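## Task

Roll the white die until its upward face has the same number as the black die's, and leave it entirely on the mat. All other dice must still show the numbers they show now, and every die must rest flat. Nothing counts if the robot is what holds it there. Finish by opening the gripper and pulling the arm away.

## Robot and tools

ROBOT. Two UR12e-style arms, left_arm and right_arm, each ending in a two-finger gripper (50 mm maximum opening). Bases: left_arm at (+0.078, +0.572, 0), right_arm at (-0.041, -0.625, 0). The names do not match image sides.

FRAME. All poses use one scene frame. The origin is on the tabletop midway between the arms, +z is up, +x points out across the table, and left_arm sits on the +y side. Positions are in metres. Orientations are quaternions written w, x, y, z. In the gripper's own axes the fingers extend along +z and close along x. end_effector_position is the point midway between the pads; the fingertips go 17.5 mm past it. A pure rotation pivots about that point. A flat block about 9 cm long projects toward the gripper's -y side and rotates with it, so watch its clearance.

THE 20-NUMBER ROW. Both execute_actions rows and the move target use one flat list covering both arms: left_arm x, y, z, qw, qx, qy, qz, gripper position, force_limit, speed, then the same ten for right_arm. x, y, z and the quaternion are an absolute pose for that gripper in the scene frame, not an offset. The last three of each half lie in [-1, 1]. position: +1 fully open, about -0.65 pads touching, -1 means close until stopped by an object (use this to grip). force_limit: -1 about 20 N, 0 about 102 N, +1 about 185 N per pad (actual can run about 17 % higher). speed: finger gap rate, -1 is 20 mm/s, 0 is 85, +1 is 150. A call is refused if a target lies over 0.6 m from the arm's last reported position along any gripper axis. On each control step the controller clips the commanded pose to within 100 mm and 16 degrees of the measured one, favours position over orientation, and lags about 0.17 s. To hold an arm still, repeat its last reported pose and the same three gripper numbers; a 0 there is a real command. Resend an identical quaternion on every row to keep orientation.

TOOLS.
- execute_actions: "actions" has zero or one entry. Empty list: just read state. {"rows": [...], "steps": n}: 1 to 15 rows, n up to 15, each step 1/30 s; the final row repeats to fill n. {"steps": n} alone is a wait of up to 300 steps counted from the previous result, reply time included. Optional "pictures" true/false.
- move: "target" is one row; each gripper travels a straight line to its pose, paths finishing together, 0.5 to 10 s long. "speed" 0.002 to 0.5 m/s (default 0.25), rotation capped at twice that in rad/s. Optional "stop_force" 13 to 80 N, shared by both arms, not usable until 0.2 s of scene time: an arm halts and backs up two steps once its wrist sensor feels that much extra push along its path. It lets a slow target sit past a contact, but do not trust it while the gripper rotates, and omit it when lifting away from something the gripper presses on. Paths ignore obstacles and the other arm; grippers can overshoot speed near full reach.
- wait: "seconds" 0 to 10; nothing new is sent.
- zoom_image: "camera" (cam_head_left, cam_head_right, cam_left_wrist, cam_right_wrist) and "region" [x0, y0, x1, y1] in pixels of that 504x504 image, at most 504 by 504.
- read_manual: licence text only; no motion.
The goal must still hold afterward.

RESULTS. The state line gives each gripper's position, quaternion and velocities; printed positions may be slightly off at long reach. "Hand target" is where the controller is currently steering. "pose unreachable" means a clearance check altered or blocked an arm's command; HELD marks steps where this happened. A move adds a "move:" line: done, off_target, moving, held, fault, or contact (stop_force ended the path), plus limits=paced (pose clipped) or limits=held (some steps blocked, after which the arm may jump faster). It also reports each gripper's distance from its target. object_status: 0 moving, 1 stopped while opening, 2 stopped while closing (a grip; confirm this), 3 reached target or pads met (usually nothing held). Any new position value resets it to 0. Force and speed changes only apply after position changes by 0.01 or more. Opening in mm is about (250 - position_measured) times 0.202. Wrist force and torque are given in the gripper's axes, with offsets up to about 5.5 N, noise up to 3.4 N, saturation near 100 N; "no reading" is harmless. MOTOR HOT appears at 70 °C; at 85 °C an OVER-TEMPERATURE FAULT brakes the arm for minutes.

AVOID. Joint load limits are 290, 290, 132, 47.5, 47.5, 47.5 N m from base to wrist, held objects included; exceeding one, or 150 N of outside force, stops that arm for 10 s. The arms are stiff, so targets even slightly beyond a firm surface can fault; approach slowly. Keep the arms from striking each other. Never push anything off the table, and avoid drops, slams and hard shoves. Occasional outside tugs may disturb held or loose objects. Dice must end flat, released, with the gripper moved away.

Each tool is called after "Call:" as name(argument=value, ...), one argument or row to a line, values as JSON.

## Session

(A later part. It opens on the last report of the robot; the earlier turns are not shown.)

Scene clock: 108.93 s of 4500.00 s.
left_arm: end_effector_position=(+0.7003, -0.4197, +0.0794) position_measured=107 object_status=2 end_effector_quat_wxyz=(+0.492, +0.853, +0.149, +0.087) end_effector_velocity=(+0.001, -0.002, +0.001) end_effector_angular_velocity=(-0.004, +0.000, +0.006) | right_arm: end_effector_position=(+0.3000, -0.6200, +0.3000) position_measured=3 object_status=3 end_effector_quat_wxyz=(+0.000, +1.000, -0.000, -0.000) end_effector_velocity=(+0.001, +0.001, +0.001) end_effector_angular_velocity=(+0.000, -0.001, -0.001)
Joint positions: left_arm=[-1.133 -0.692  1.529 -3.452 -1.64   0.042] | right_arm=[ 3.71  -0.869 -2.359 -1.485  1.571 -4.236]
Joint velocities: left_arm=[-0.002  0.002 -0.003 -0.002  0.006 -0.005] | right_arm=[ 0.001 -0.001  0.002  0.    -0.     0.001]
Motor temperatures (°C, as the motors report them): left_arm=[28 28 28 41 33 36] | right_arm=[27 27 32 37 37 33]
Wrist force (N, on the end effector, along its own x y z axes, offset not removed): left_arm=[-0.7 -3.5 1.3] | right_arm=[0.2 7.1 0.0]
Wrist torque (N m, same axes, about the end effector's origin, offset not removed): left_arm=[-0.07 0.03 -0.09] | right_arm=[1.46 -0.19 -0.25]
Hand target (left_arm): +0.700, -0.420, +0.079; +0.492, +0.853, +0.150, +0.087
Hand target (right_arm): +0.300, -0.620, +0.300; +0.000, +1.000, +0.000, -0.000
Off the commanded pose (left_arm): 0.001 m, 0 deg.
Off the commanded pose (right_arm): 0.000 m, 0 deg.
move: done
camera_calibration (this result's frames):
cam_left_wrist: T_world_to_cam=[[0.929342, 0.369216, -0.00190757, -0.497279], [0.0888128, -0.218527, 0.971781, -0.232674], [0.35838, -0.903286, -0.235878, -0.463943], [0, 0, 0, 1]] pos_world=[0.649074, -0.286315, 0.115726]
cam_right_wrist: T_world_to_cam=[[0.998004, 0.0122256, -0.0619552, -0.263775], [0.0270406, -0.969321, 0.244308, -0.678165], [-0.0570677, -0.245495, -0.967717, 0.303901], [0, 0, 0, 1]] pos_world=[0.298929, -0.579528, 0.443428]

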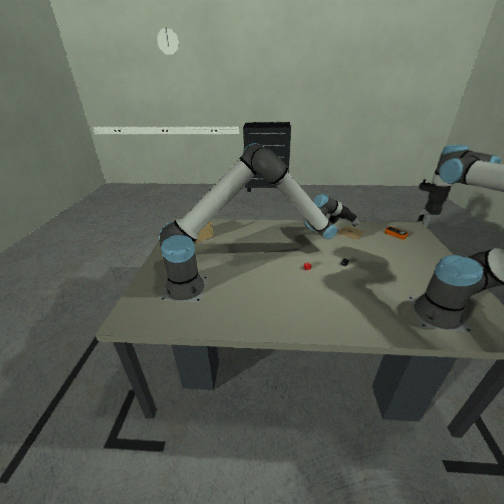

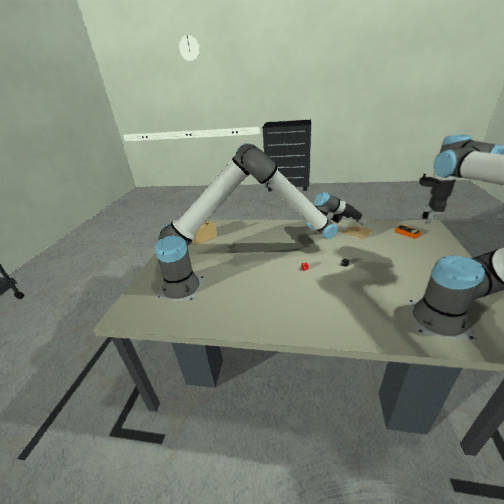

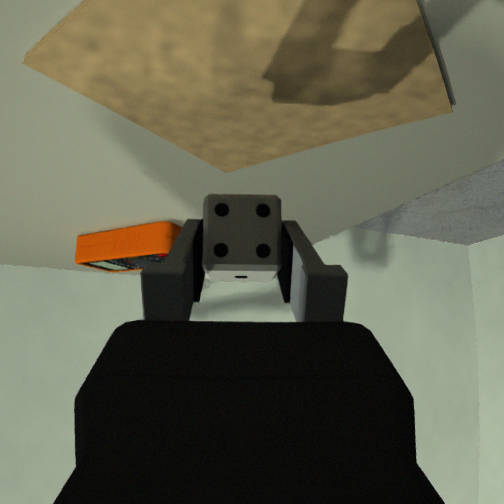

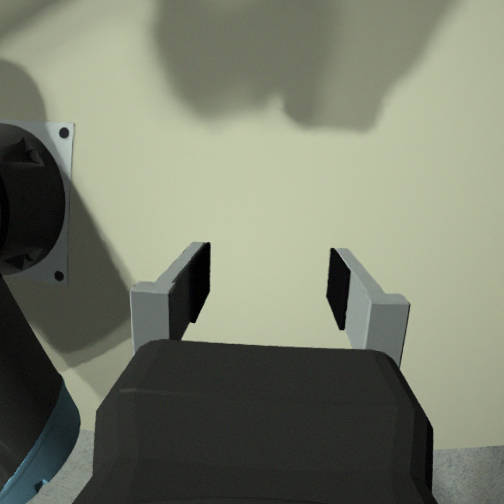

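Call:
move(
  target=[0.697,-0.41,0.038,-0.4924,-0.8529,-0.1504,-0.0868,-1,-0.4,0,0.3,-0.62,0.3,0,1,0,0,1,0,0],
  speed=0.1,
)

Call:
move(
  target=[0.697,-0.41,0.016,-0.4924,-0.8529,-0.1504,-0.0868,-1,-0.4,0,0.3,-0.62,0.3,0,1,0,0,1,0,0],
  speed=0.006,
  stop_force=13,
)

Scene clock: 115.23 s of 4500.00 s.
left_arm: end_effector_position=(+0.6970, -0.4100, +0.0382) position_measured=107 object_status=2 end_effector_quat_wxyz=(+0.492, +0.853, +0.150, +0.087) end_effector_velocity=(+0.000, +0.000, -0.001) end_effector_angular_velocity=(-0.002, -0.001, +0.001) | right_arm: end_effector_position=(+0.3000, -0.6200, +0.3000) position_measured=3 object_status=3 end_effector_quat_wxyz=(+0.000, +1.000, -0.000, -0.000) end_effector_velocity=(+0.001, +0.000, +0.002) end_effector_angular_velocity=(+0.001, -0.002, +0.001)
Joint positions: left_arm=[-1.132 -0.651  1.547 -3.512 -1.64   0.04 ] | right_arm=[ 3.71  -0.869 -2.359 -1.485  1.571 -4.236]
Joint velocities: left_arm=[-0.     0.002 -0.    -0.004  0.001 -0.   ] | right_arm=[-0.    -0.     0.002 -0.    -0.    -0.001]
Motor temperatures (°C, as the motors report them): left_arm=[28 28 28 41 33 36] | right_arm=[27 27 32 37 37 33]
Wrist force (N, on the end effector, along its own x y z axes, offset not removed): left_arm=[-2.9 -1.0 -3.2] | right_arm=[-3.6 6.0 1.0]
Wrist torque (N m, same axes, about the end effector's origin, offset not removed): left_arm=[0.27 0.33 0.03] | right_arm=[1.24 0.31 -0.09]
Hand target (left_arm): +0.697, -0.410, +0.038; +0.492, +0.853, +0.150, +0.087
Hand target (right_arm): +0.300, -0.620, +0.300; +0.000, +1.000, +0.000, -0.000
Off the commanded pose (left_arm): 0.000 m, 0 deg.
Off the commanded pose (right_arm): 0.000 m, 0 deg.
After step 90, 2.40 s passed at rest.
move: done
camera_calibration (this result's frames):
cam_left_wrist: T_world_to_cam=[[0.928797, 0.370572, -0.00358077, -0.496812], [0.0903994, -0.217184, 0.971936, -0.190751], [0.359394, -0.903055, -0.23522, -0.464331], [0, 0, 0, 1]] pos_world=[0.645559, -0.27664, 0.0743986]
cam_right_wrist: T_world_to_cam=[[0.998004, 0.0122254, -0.0619551, -0.263775], [0.0270404, -0.969321, 0.244308, -0.678165], [-0.0570676, -0.245495, -0.967717, 0.303901], [0, 0, 0, 1]] pos_world=[0.298929, -0.579528, 0.443428]

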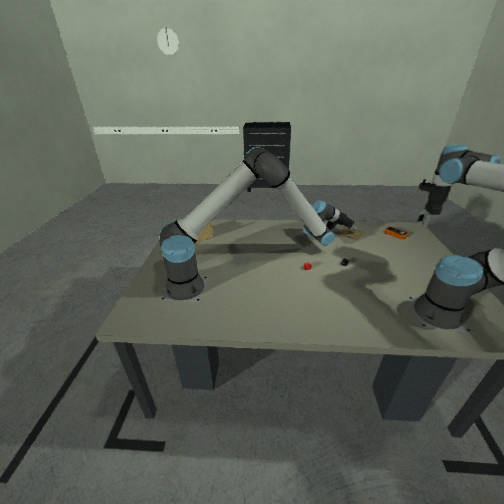

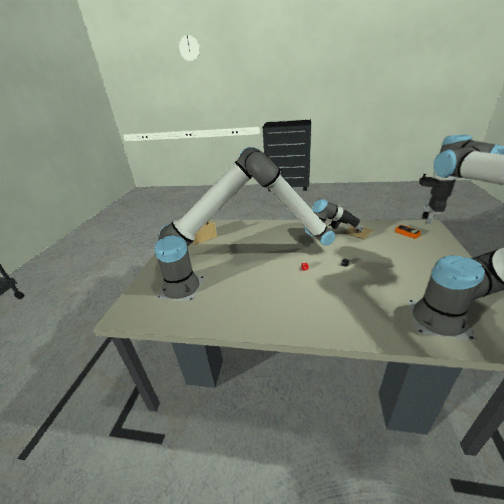

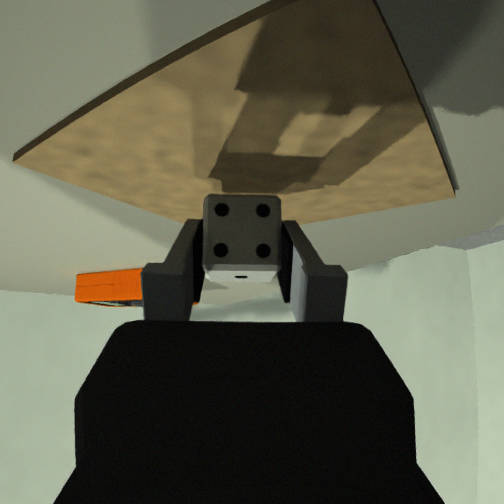

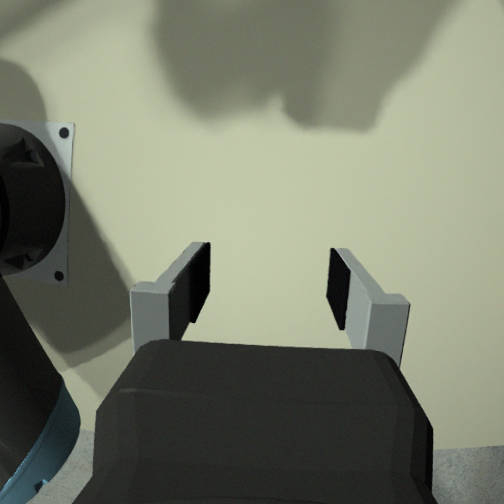

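Scene clock: 117.47 s of 4500.00 s.
left_arm: end_effector_position=(+0.6970, -0.4101, +0.0274) position_measured=107 object_status=2 end_effector_quat_wxyz=(+0.493, +0.853, +0.150, +0.087) end_effector_velocity=(-0.001, -0.001, +0.001) end_effector_angular_velocity=(+0.001, +0.001, -0.002) | right_arm: end_effector_position=(+0.3000, -0.6200, +0.3000) position_measured=3 object_status=3 end_effector_quat_wxyz=(+0.000, +1.000, -0.000, -0.000) end_effector_velocity=(+0.001, +0.000, +0.002) end_effector_angular_velocity=(+0.001, -0.003, -0.002)
Joint positions: left_arm=[-1.132 -0.637  1.544 -3.524 -1.64   0.04 ] | right_arm=[ 3.71  -0.869 -2.359 -1.485  1.571 -4.236]
Joint velocities: left_arm=[-0.    -0.002 -0.     0.003 -0.002  0.   ] | right_arm=[-0.     0.001  0.002 -0.     0.     0.002]
Motor temperatures (°C, as the motors report them): left_arm=[28 28 28 41 33 36] | right_arm=[27 27 32 37 37 33]
Wrist force (N, on the end effector, along its own x y z axes, offset not removed): left_arm=[-4.3 10.2 -16.4] | right_arm=[9.1 -1.2 1.1]
Wrist torque (N m, same axes, about the end effector's origin, offset not removed): left_arm=[-0.01 0.40 -0.22] | right_arm=[0.02 -1.79 -0.43]
Hand target (left_arm): +0.697, -0.410, +0.028; +0.493, +0.853, +0.150, +0.087
Hand target (right_arm): +0.300, -0.620, +0.300; +0.000, +1.000, -0.000, -0.000
Off the commanded pose (left_arm): 0.011 m, 0 deg.
Off the commanded pose (right_arm): 0.000 m, 0 deg.
move: contact (left_arm)
camera_calibration (this result's frames):
cam_left_wrist: T_world_to_cam=[[0.928801, 0.370562, -0.00356685, -0.496874], [0.0901689, -0.216648, 0.972077, -0.179862], [0.359442, -0.903187, -0.234636, -0.467127], [0, 0, 0, 1]] pos_world=[0.64562, -0.276747, 0.0634618]
cam_right_wrist: T_world_to_cam=[[0.998004, 0.0122256, -0.0619554, -0.263775], [0.0270407, -0.969321, 0.244308, -0.678165], [-0.0570678, -0.245495, -0.967717, 0.303901], [0, 0, 0, 1]] pos_world=[0.298929, -0.579528, 0.443428]

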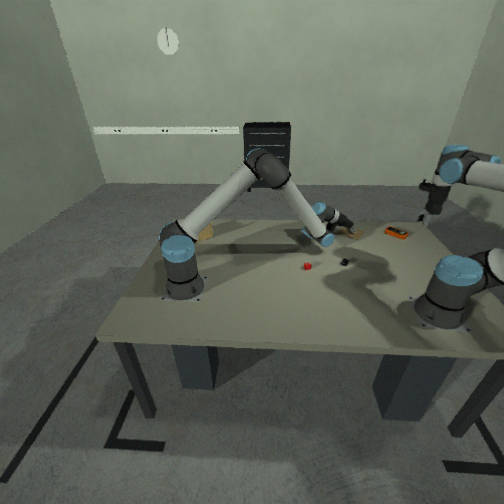

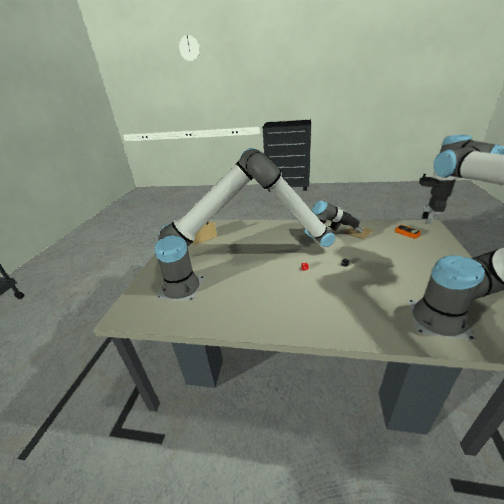

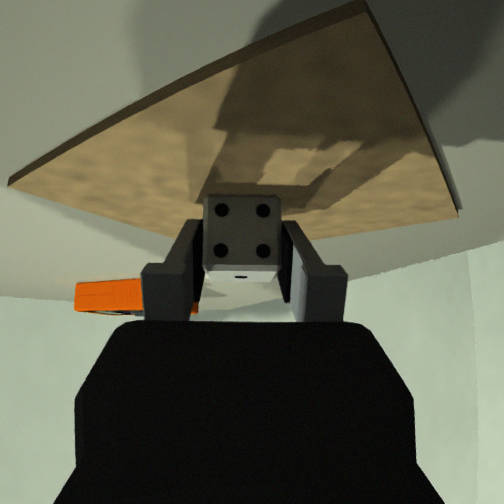

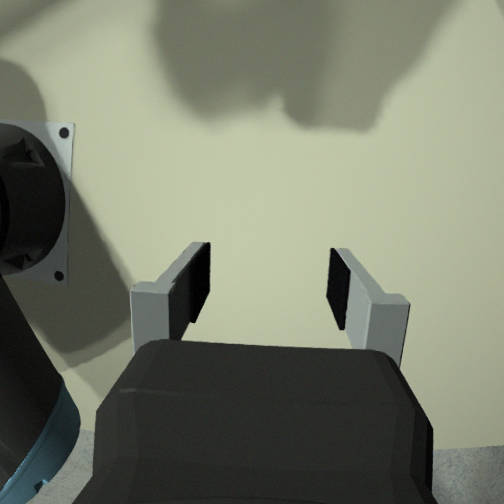

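Releasing, backing off, and bringing the right camera over to check.

Call:
move(
  target=[0.697,-0.41,0.0283,-0.4924,-0.8529,-0.1504,-0.0868,1,-0.4,0,0.3,-0.62,0.3,0,1,0,0,1,0,0],
  speed=0.02,
)

Call:
move(
  target=[0.68,-0.36,0.1,-0.4924,-0.8529,-0.1504,-0.0868,1,-0.4,0,0.3,-0.62,0.3,0,1,0,0,1,0,0],
  speed=0.15,
)

Call:
move(
  target=[0.6,0.0,0.25,-0.3,-0.94,-0.15,-0.05,1,-0.4,0,0.62,-0.5,0.28,0,1,0,0,1,0,0],
)

Scene clock: 125.57 s of 4500.00 s.
left_arm: end_effector_position=(+0.6970, -0.4100, +0.0283) position_measured=3 object_status=3 end_effector_quat_wxyz=(+0.492, +0.853, +0.150, +0.087) end_effector_velocity=(-0.000, +0.000, -0.000) end_effector_angular_velocity=(+0.001, +0.001, -0.001) | right_arm: end_effector_position=(+0.3000, -0.6200, +0.3000) position_measured=3 object_status=3 end_effector_quat_wxyz=(+0.000, +1.000, -0.000, -0.000) end_effector_velocity=(+0.000, +0.000, +0.000) end_effector_angular_velocity=(-0.000, +0.001, +0.002)
Joint positions: left_arm=[-1.132 -0.638  1.544 -3.523 -1.64   0.04 ] | right_arm=[ 3.71  -0.869 -2.359 -1.485  1.571 -4.236]
Joint velocities: left_arm=[ 0.    -0.001  0.001  0.001 -0.001 -0.   ] | right_arm=[ 0.    -0.001  0.001 -0.001  0.    -0.002]
Motor temperatures (°C, as the motors report them): left_arm=[28 28 28 41 33 36] | right_arm=[27 27 32 37 37 33]
Wrist force (N, on the end effector, along its own x y z axes, offset not removed): left_arm=[-1.6 -1.5 1.0] | right_arm=[3.8 4.3 -1.2]
Wrist torque (N m, same axes, about the end effector's origin, offset not removed): left_arm=[0.10 0.11 0.03] | right_arm=[1.03 -1.00 -0.48]
Hand target (left_arm): +0.697, -0.410, +0.028; +0.492, +0.853, +0.150, +0.087
Hand target (right_arm): +0.300, -0.620, +0.300; +0.000, +1.000, +0.000, -0.000
Off the commanded pose (left_arm): 0.000 m, 0 deg.
Off the commanded pose (right_arm): 0.000 m, 0 deg.
After step 90, 4.40 s passed at rest.
move: done
camera_calibration (this result's frames):
cam_left_wrist: T_world_to_cam=[[0.928793, 0.370581, -0.00358471, -0.496859], [0.090397, -0.217162, 0.971941, -0.1811], [0.359405, -0.903056, -0.235198, -0.46673], [0, 0, 0, 1]] pos_world=[0.645595, -0.276684, 0.0644639]
cam_right_wrist: T_world_to_cam=[[0.998004, 0.0122256, -0.0619554, -0.263775], [0.0270407, -0.969321, 0.244308, -0.678165], [-0.0570679, -0.245496, -0.967716, 0.3039], [0, 0, 0, 1]] pos_world=[0.298929, -0.579528, 0.443428]

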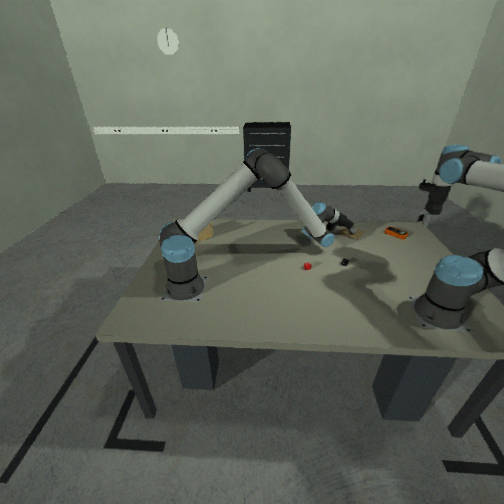

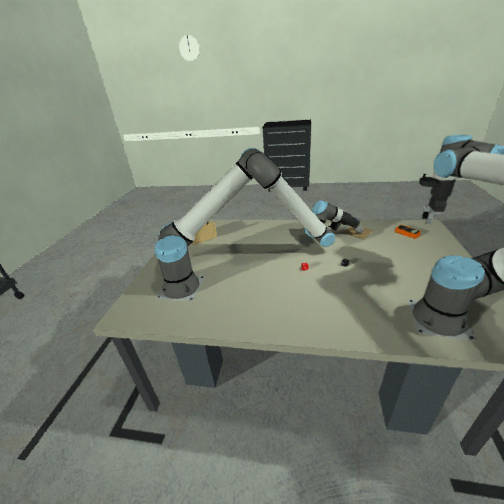

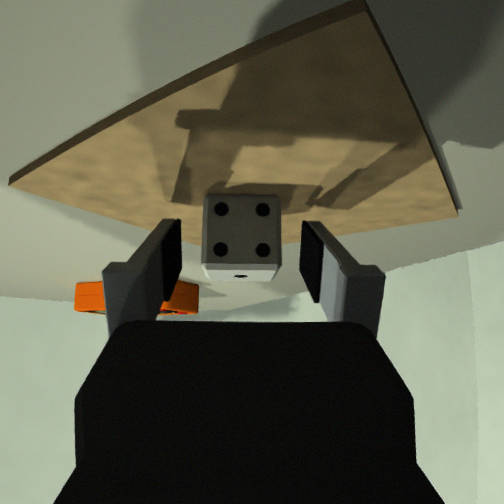

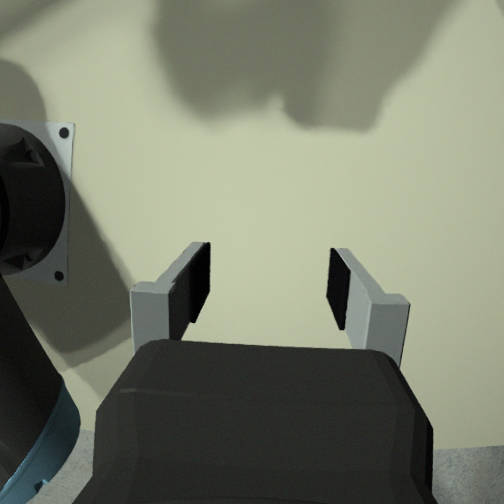

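Scene clock: 126.67 s of 4500.00 s.
left_arm: end_effector_position=(+0.6800, -0.3602, +0.0999) position_measured=3 object_status=3 end_effector_quat_wxyz=(+0.492, +0.853, +0.150, +0.087) end_effector_velocity=(-0.002, +0.000, +0.001) end_effector_angular_velocity=(+0.001, +0.000, -0.001) | right_arm: end_effector_position=(+0.3000, -0.6200, +0.3000) position_measured=3 object_status=3 end_effector_quat_wxyz=(+0.000, +1.000, +0.000, -0.000) end_effector_velocity=(-0.001, -0.001, -0.002) end_effector_angular_velocity=(-0.001, +0.003, -0.001)
Joint positions: left_arm=[-1.126 -0.782  1.675 -3.509 -1.645  0.043] | right_arm=[ 3.71  -0.869 -2.359 -1.485  1.571 -4.236]
Joint velocities: left_arm=[-0.001 -0.003  0.003  0.001  0.     0.   ] | right_arm=[-0.     0.001 -0.004 -0.     0.     0.001]
Motor temperatures (°C, as the motors report them): left_arm=[28 28 28 41 33 36] | right_arm=[27 27 32 37 37 33]
Wrist force (N, on the end effector, along its own x y z axes, offset not removed): left_arm=[-3.2 0.4 -0.2] | right_arm=[2.9 8.7 3.9]
Wrist torque (N m, same axes, about the end effector's origin, offset not removed): left_arm=[0.41 0.43 0.01] | right_arm=[1.69 -0.89 -0.45]
Hand target (left_arm): +0.680, -0.360, +0.100; +0.492, +0.853, +0.150, +0.087
Hand target (right_arm): +0.300, -0.620, +0.300; +0.000, +1.000, +0.000, -0.000
Off the commanded pose (left_arm): 0.000 m, 0 deg.
Off the commanded pose (right_arm): 0.000 m, 0 deg.
move: done
camera_calibration (this result's frames):
cam_left_wrist: T_world_to_cam=[[0.928796, 0.370573, -0.00360561, -0.499312], [0.0904202, -0.217171, 0.971937, -0.238395], [0.35939, -0.903057, -0.235215, -0.398787], [0, 0, 0, 1]] pos_world=[0.628635, -0.226868, 0.136104]
cam_right_wrist: T_world_to_cam=[[0.998004, 0.0122256, -0.0619555, -0.263775], [0.0270407, -0.969321, 0.244308, -0.678165], [-0.0570679, -0.245496, -0.967716, 0.3039], [0, 0, 0, 1]] pos_world=[0.298929, -0.579528, 0.443428]

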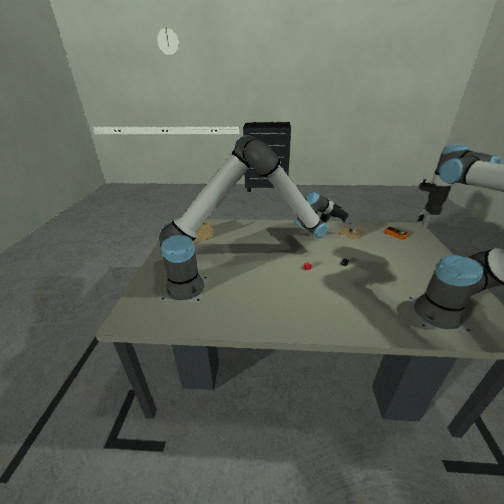

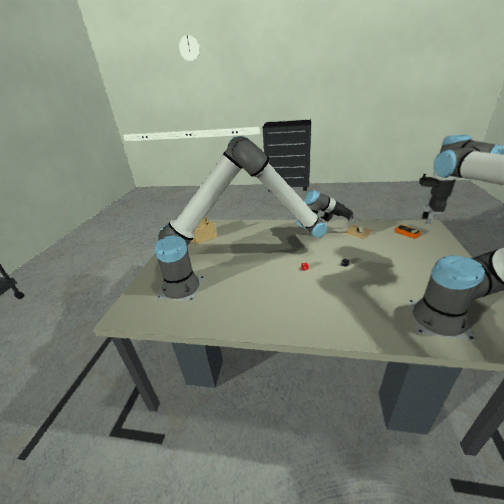

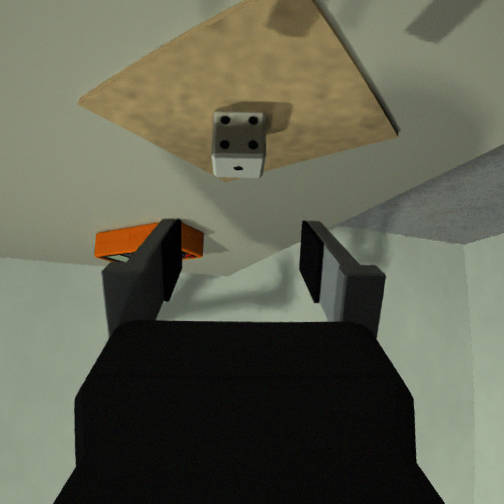

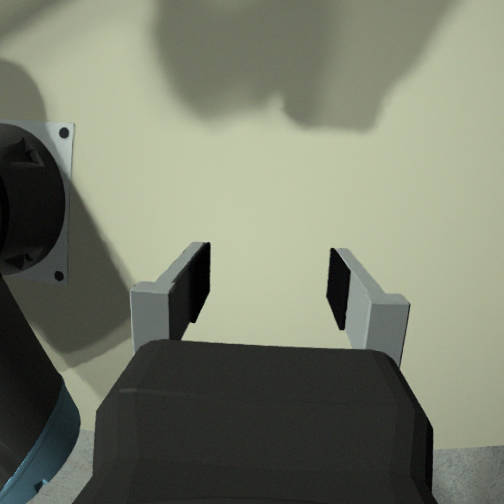

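Scene clock: 128.83 s of 4500.00 s.
left_arm: end_effector_position=(+0.5998, -0.0004, +0.2503) position_measured=3 object_status=3 end_effector_quat_wxyz=(+0.300, +0.941, +0.150, +0.050) end_effector_velocity=(-0.000, +0.002, +0.001) end_effector_angular_velocity=(+0.001, +0.001, +0.000) | right_arm: end_effector_position=(+0.6197, -0.4999, +0.2800) position_measured=3 object_status=3 end_effector_quat_wxyz=(-0.000, +1.000, -0.000, +0.000) end_effector_velocity=(+0.002, +0.000, -0.001) end_effector_angular_velocity=(-0.000, +0.001, +0.000)
Joint positions: left_arm=[-1.001 -1.468  2.127 -2.835 -1.708  0.2  ] | right_arm=[ 3.648 -1.563 -1.962 -1.187  1.571 -4.298]
Joint velocities: left_arm=[ 0.002 -0.004  0.001  0.004 -0.001  0.001] | right_arm=[-0.001 -0.004  0.002  0.    -0.    -0.001]
Motor temperatures (°C, as the motors report them): left_arm=[28 28 28 41 33 36] | right_arm=[27 27 32 37 37 33]
Wrist force (N, on the end effector, along its own x y z axes, offset not removed): left_arm=[1.7 -3.6 -0.3] | right_arm=[-1.0 12.0 -2.4]
Wrist torque (N m, same axes, about the end effector's origin, offset not removed): left_arm=[-0.22 -0.64 -0.13] | right_arm=[2.44 -0.12 -0.03]
Hand target (left_arm): +0.600, -0.000, +0.250; +0.300, +0.941, +0.150, +0.050
Hand target (right_arm): +0.620, -0.500, +0.280; -0.000, +1.000, -0.000, +0.000
Off the commanded pose (left_arm): 0.000 m, 0 deg.
Off the commanded pose (right_arm): 0.000 m, 0 deg.
move: done
camera_calibration (this result's frames):
cam_left_wrist: T_world_to_cam=[[0.940221, 0.340331, 0.012641, -0.56854], [0.200756, -0.583842, 0.786654, -0.319075], [0.275103, -0.737091, -0.617264, 0.136594], [0, 0, 0, 1]] pos_world=[0.561032, 0.107884, 0.342504]
cam_right_wrist: T_world_to_cam=[[0.99801, 0.0122173, -0.061861, -0.585627], [0.0270077, -0.969328, 0.244281, -0.565449], [-0.0569792, -0.245465, -0.967729, 0.332269], [0, 0, 0, 1]] pos_world=[0.618666, -0.45939, 0.423447]

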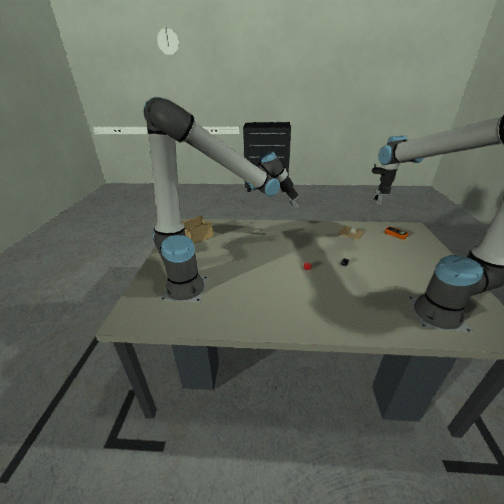

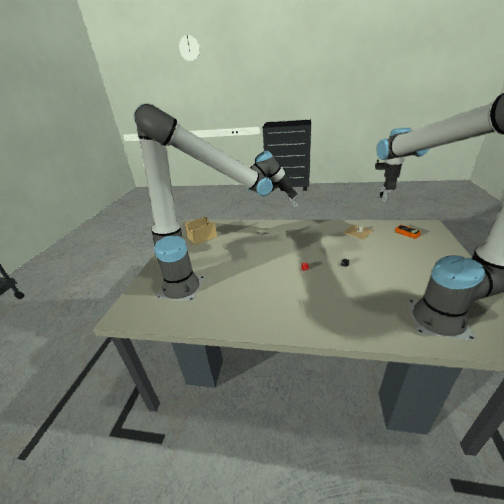

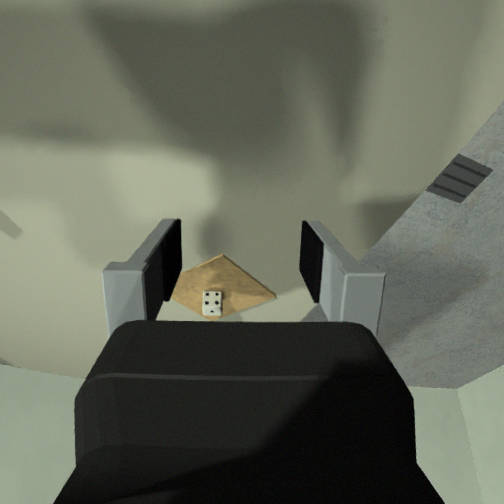

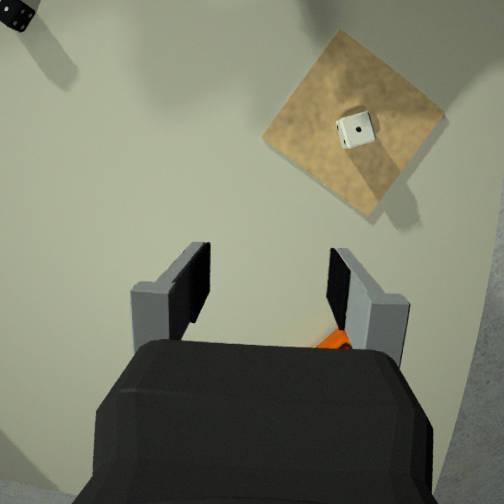

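Call:
zoom_image(
  camera="cam_right_wrist",
  region=[0, 0, 70, 50],
)

Region (0, 0, 70, 50) of cam_right_wrist's 504x504 image, scaled by 7.200, with more detail than that image has; it fills the top 360 rows of this view, and the rest is white.

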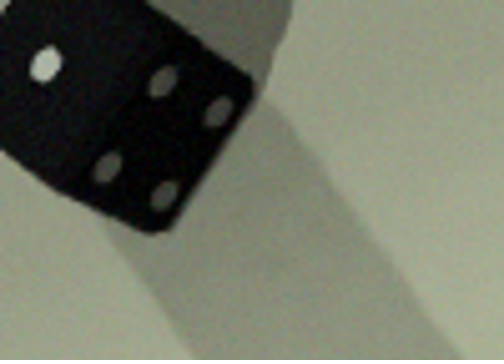

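Call:
move(
  target=[0.6,0.0,0.25,-0.3,-0.94,-0.15,-0.05,1,-0.4,0,0.45,-0.42,0.28,0,1,0,0,1,0,0],
)

Scene clock: 134.67 s of 4500.00 s.
left_arm: end_effector_position=(+0.6000, +0.0000, +0.2500) position_measured=3 object_status=3 end_effector_quat_wxyz=(+0.300, +0.941, +0.150, +0.050) end_effector_velocity=(+0.001, -0.000, +0.001) end_effector_angular_velocity=(-0.002, -0.001, +0.000) | right_arm: end_effector_position=(+0.4500, -0.4202, +0.2800) position_measured=3 object_status=3 end_effector_quat_wxyz=(+0.000, +1.000, +0.000, -0.000) end_effector_velocity=(-0.001, +0.001, +0.002) end_effector_angular_velocity=(+0.001, -0.002, +0.001)
Joint positions: left_arm=[-1.001 -1.469  2.127 -2.835 -1.707  0.201] | right_arm=[ 3.924 -1.297 -2.185 -1.23   1.571 -4.022]
Joint velocities: left_arm=[ 0.001 -0.    -0.001 -0.001 -0.     0.   ] | right_arm=[ 0.003  0.004  0.    -0.001 -0.     0.003]
Motor temperatures (°C, as the motors report them): left_arm=[28 28 28 41 33 36] | right_arm=[27 27 32 37 37 33]
Wrist force (N, on the end effector, along its own x y z axes, offset not removed): left_arm=[-2.9 2.8 -2.0] | right_arm=[0.3 -4.3 -0.3]
Wrist torque (N m, same axes, about the end effector's origin, offset not removed): left_arm=[0.85 0.48 0.00] | right_arm=[-0.57 -0.30 -0.01]
Hand target (left_arm): +0.600, +0.000, +0.250; +0.300, +0.941, +0.150, +0.050
Hand target (right_arm): +0.450, -0.420, +0.280; +0.000, +1.000, +0.000, -0.000
Off the commanded pose (left_arm): 0.000 m, 0 deg.
Off the commanded pose (right_arm): 0.000 m, 0 deg.
After step 90, 1.47 s passed at rest.
move: done
camera_calibration (this result's frames):
cam_left_wrist: T_world_to_cam=[[0.940298, 0.340083, 0.0134954, -0.569077], [0.200094, -0.584447, 0.786374, -0.318233], [0.27532, -0.736726, -0.617604, 0.136611], [0, 0, 0, 1]] pos_world=[0.561167, 0.108187, 0.342302]
cam_right_wrist: T_world_to_cam=[[0.997987, 0.0122691, -0.0622174, -0.417083], [0.0271517, -0.9693, 0.244379, -0.483725], [-0.057309, -0.245576, -0.967682, 0.342196], [0, 0, 0, 1]] pos_world=[0.448988, -0.379723, 0.423399]

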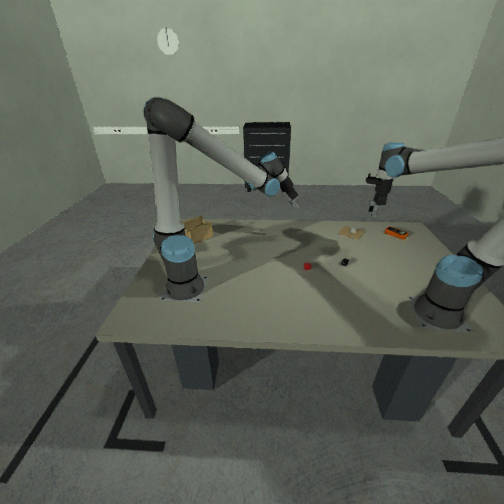

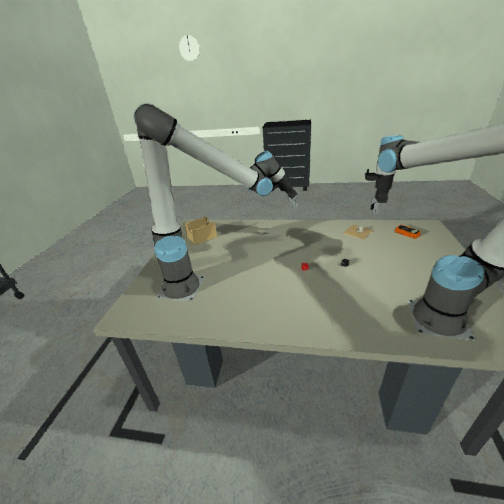

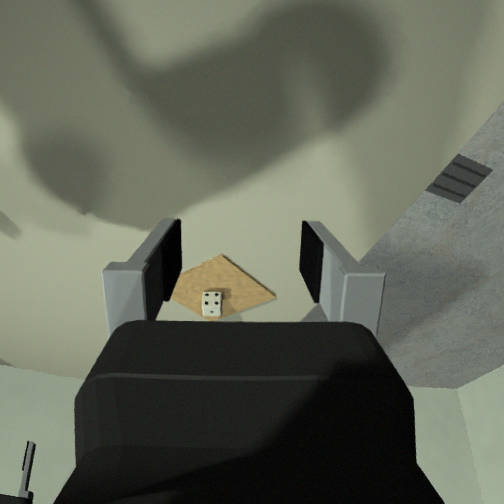

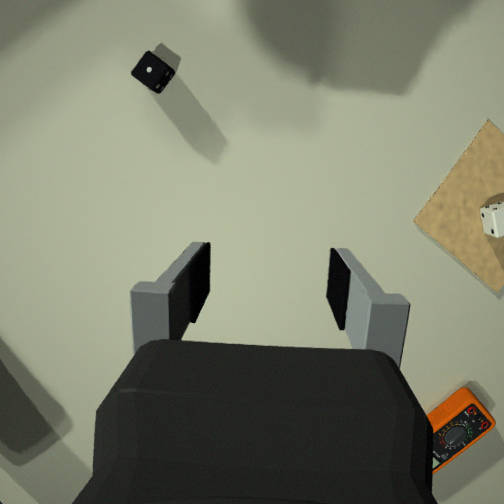

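Call:
finished_scene(
  scene=1,
)

The scene is finished: the task was done.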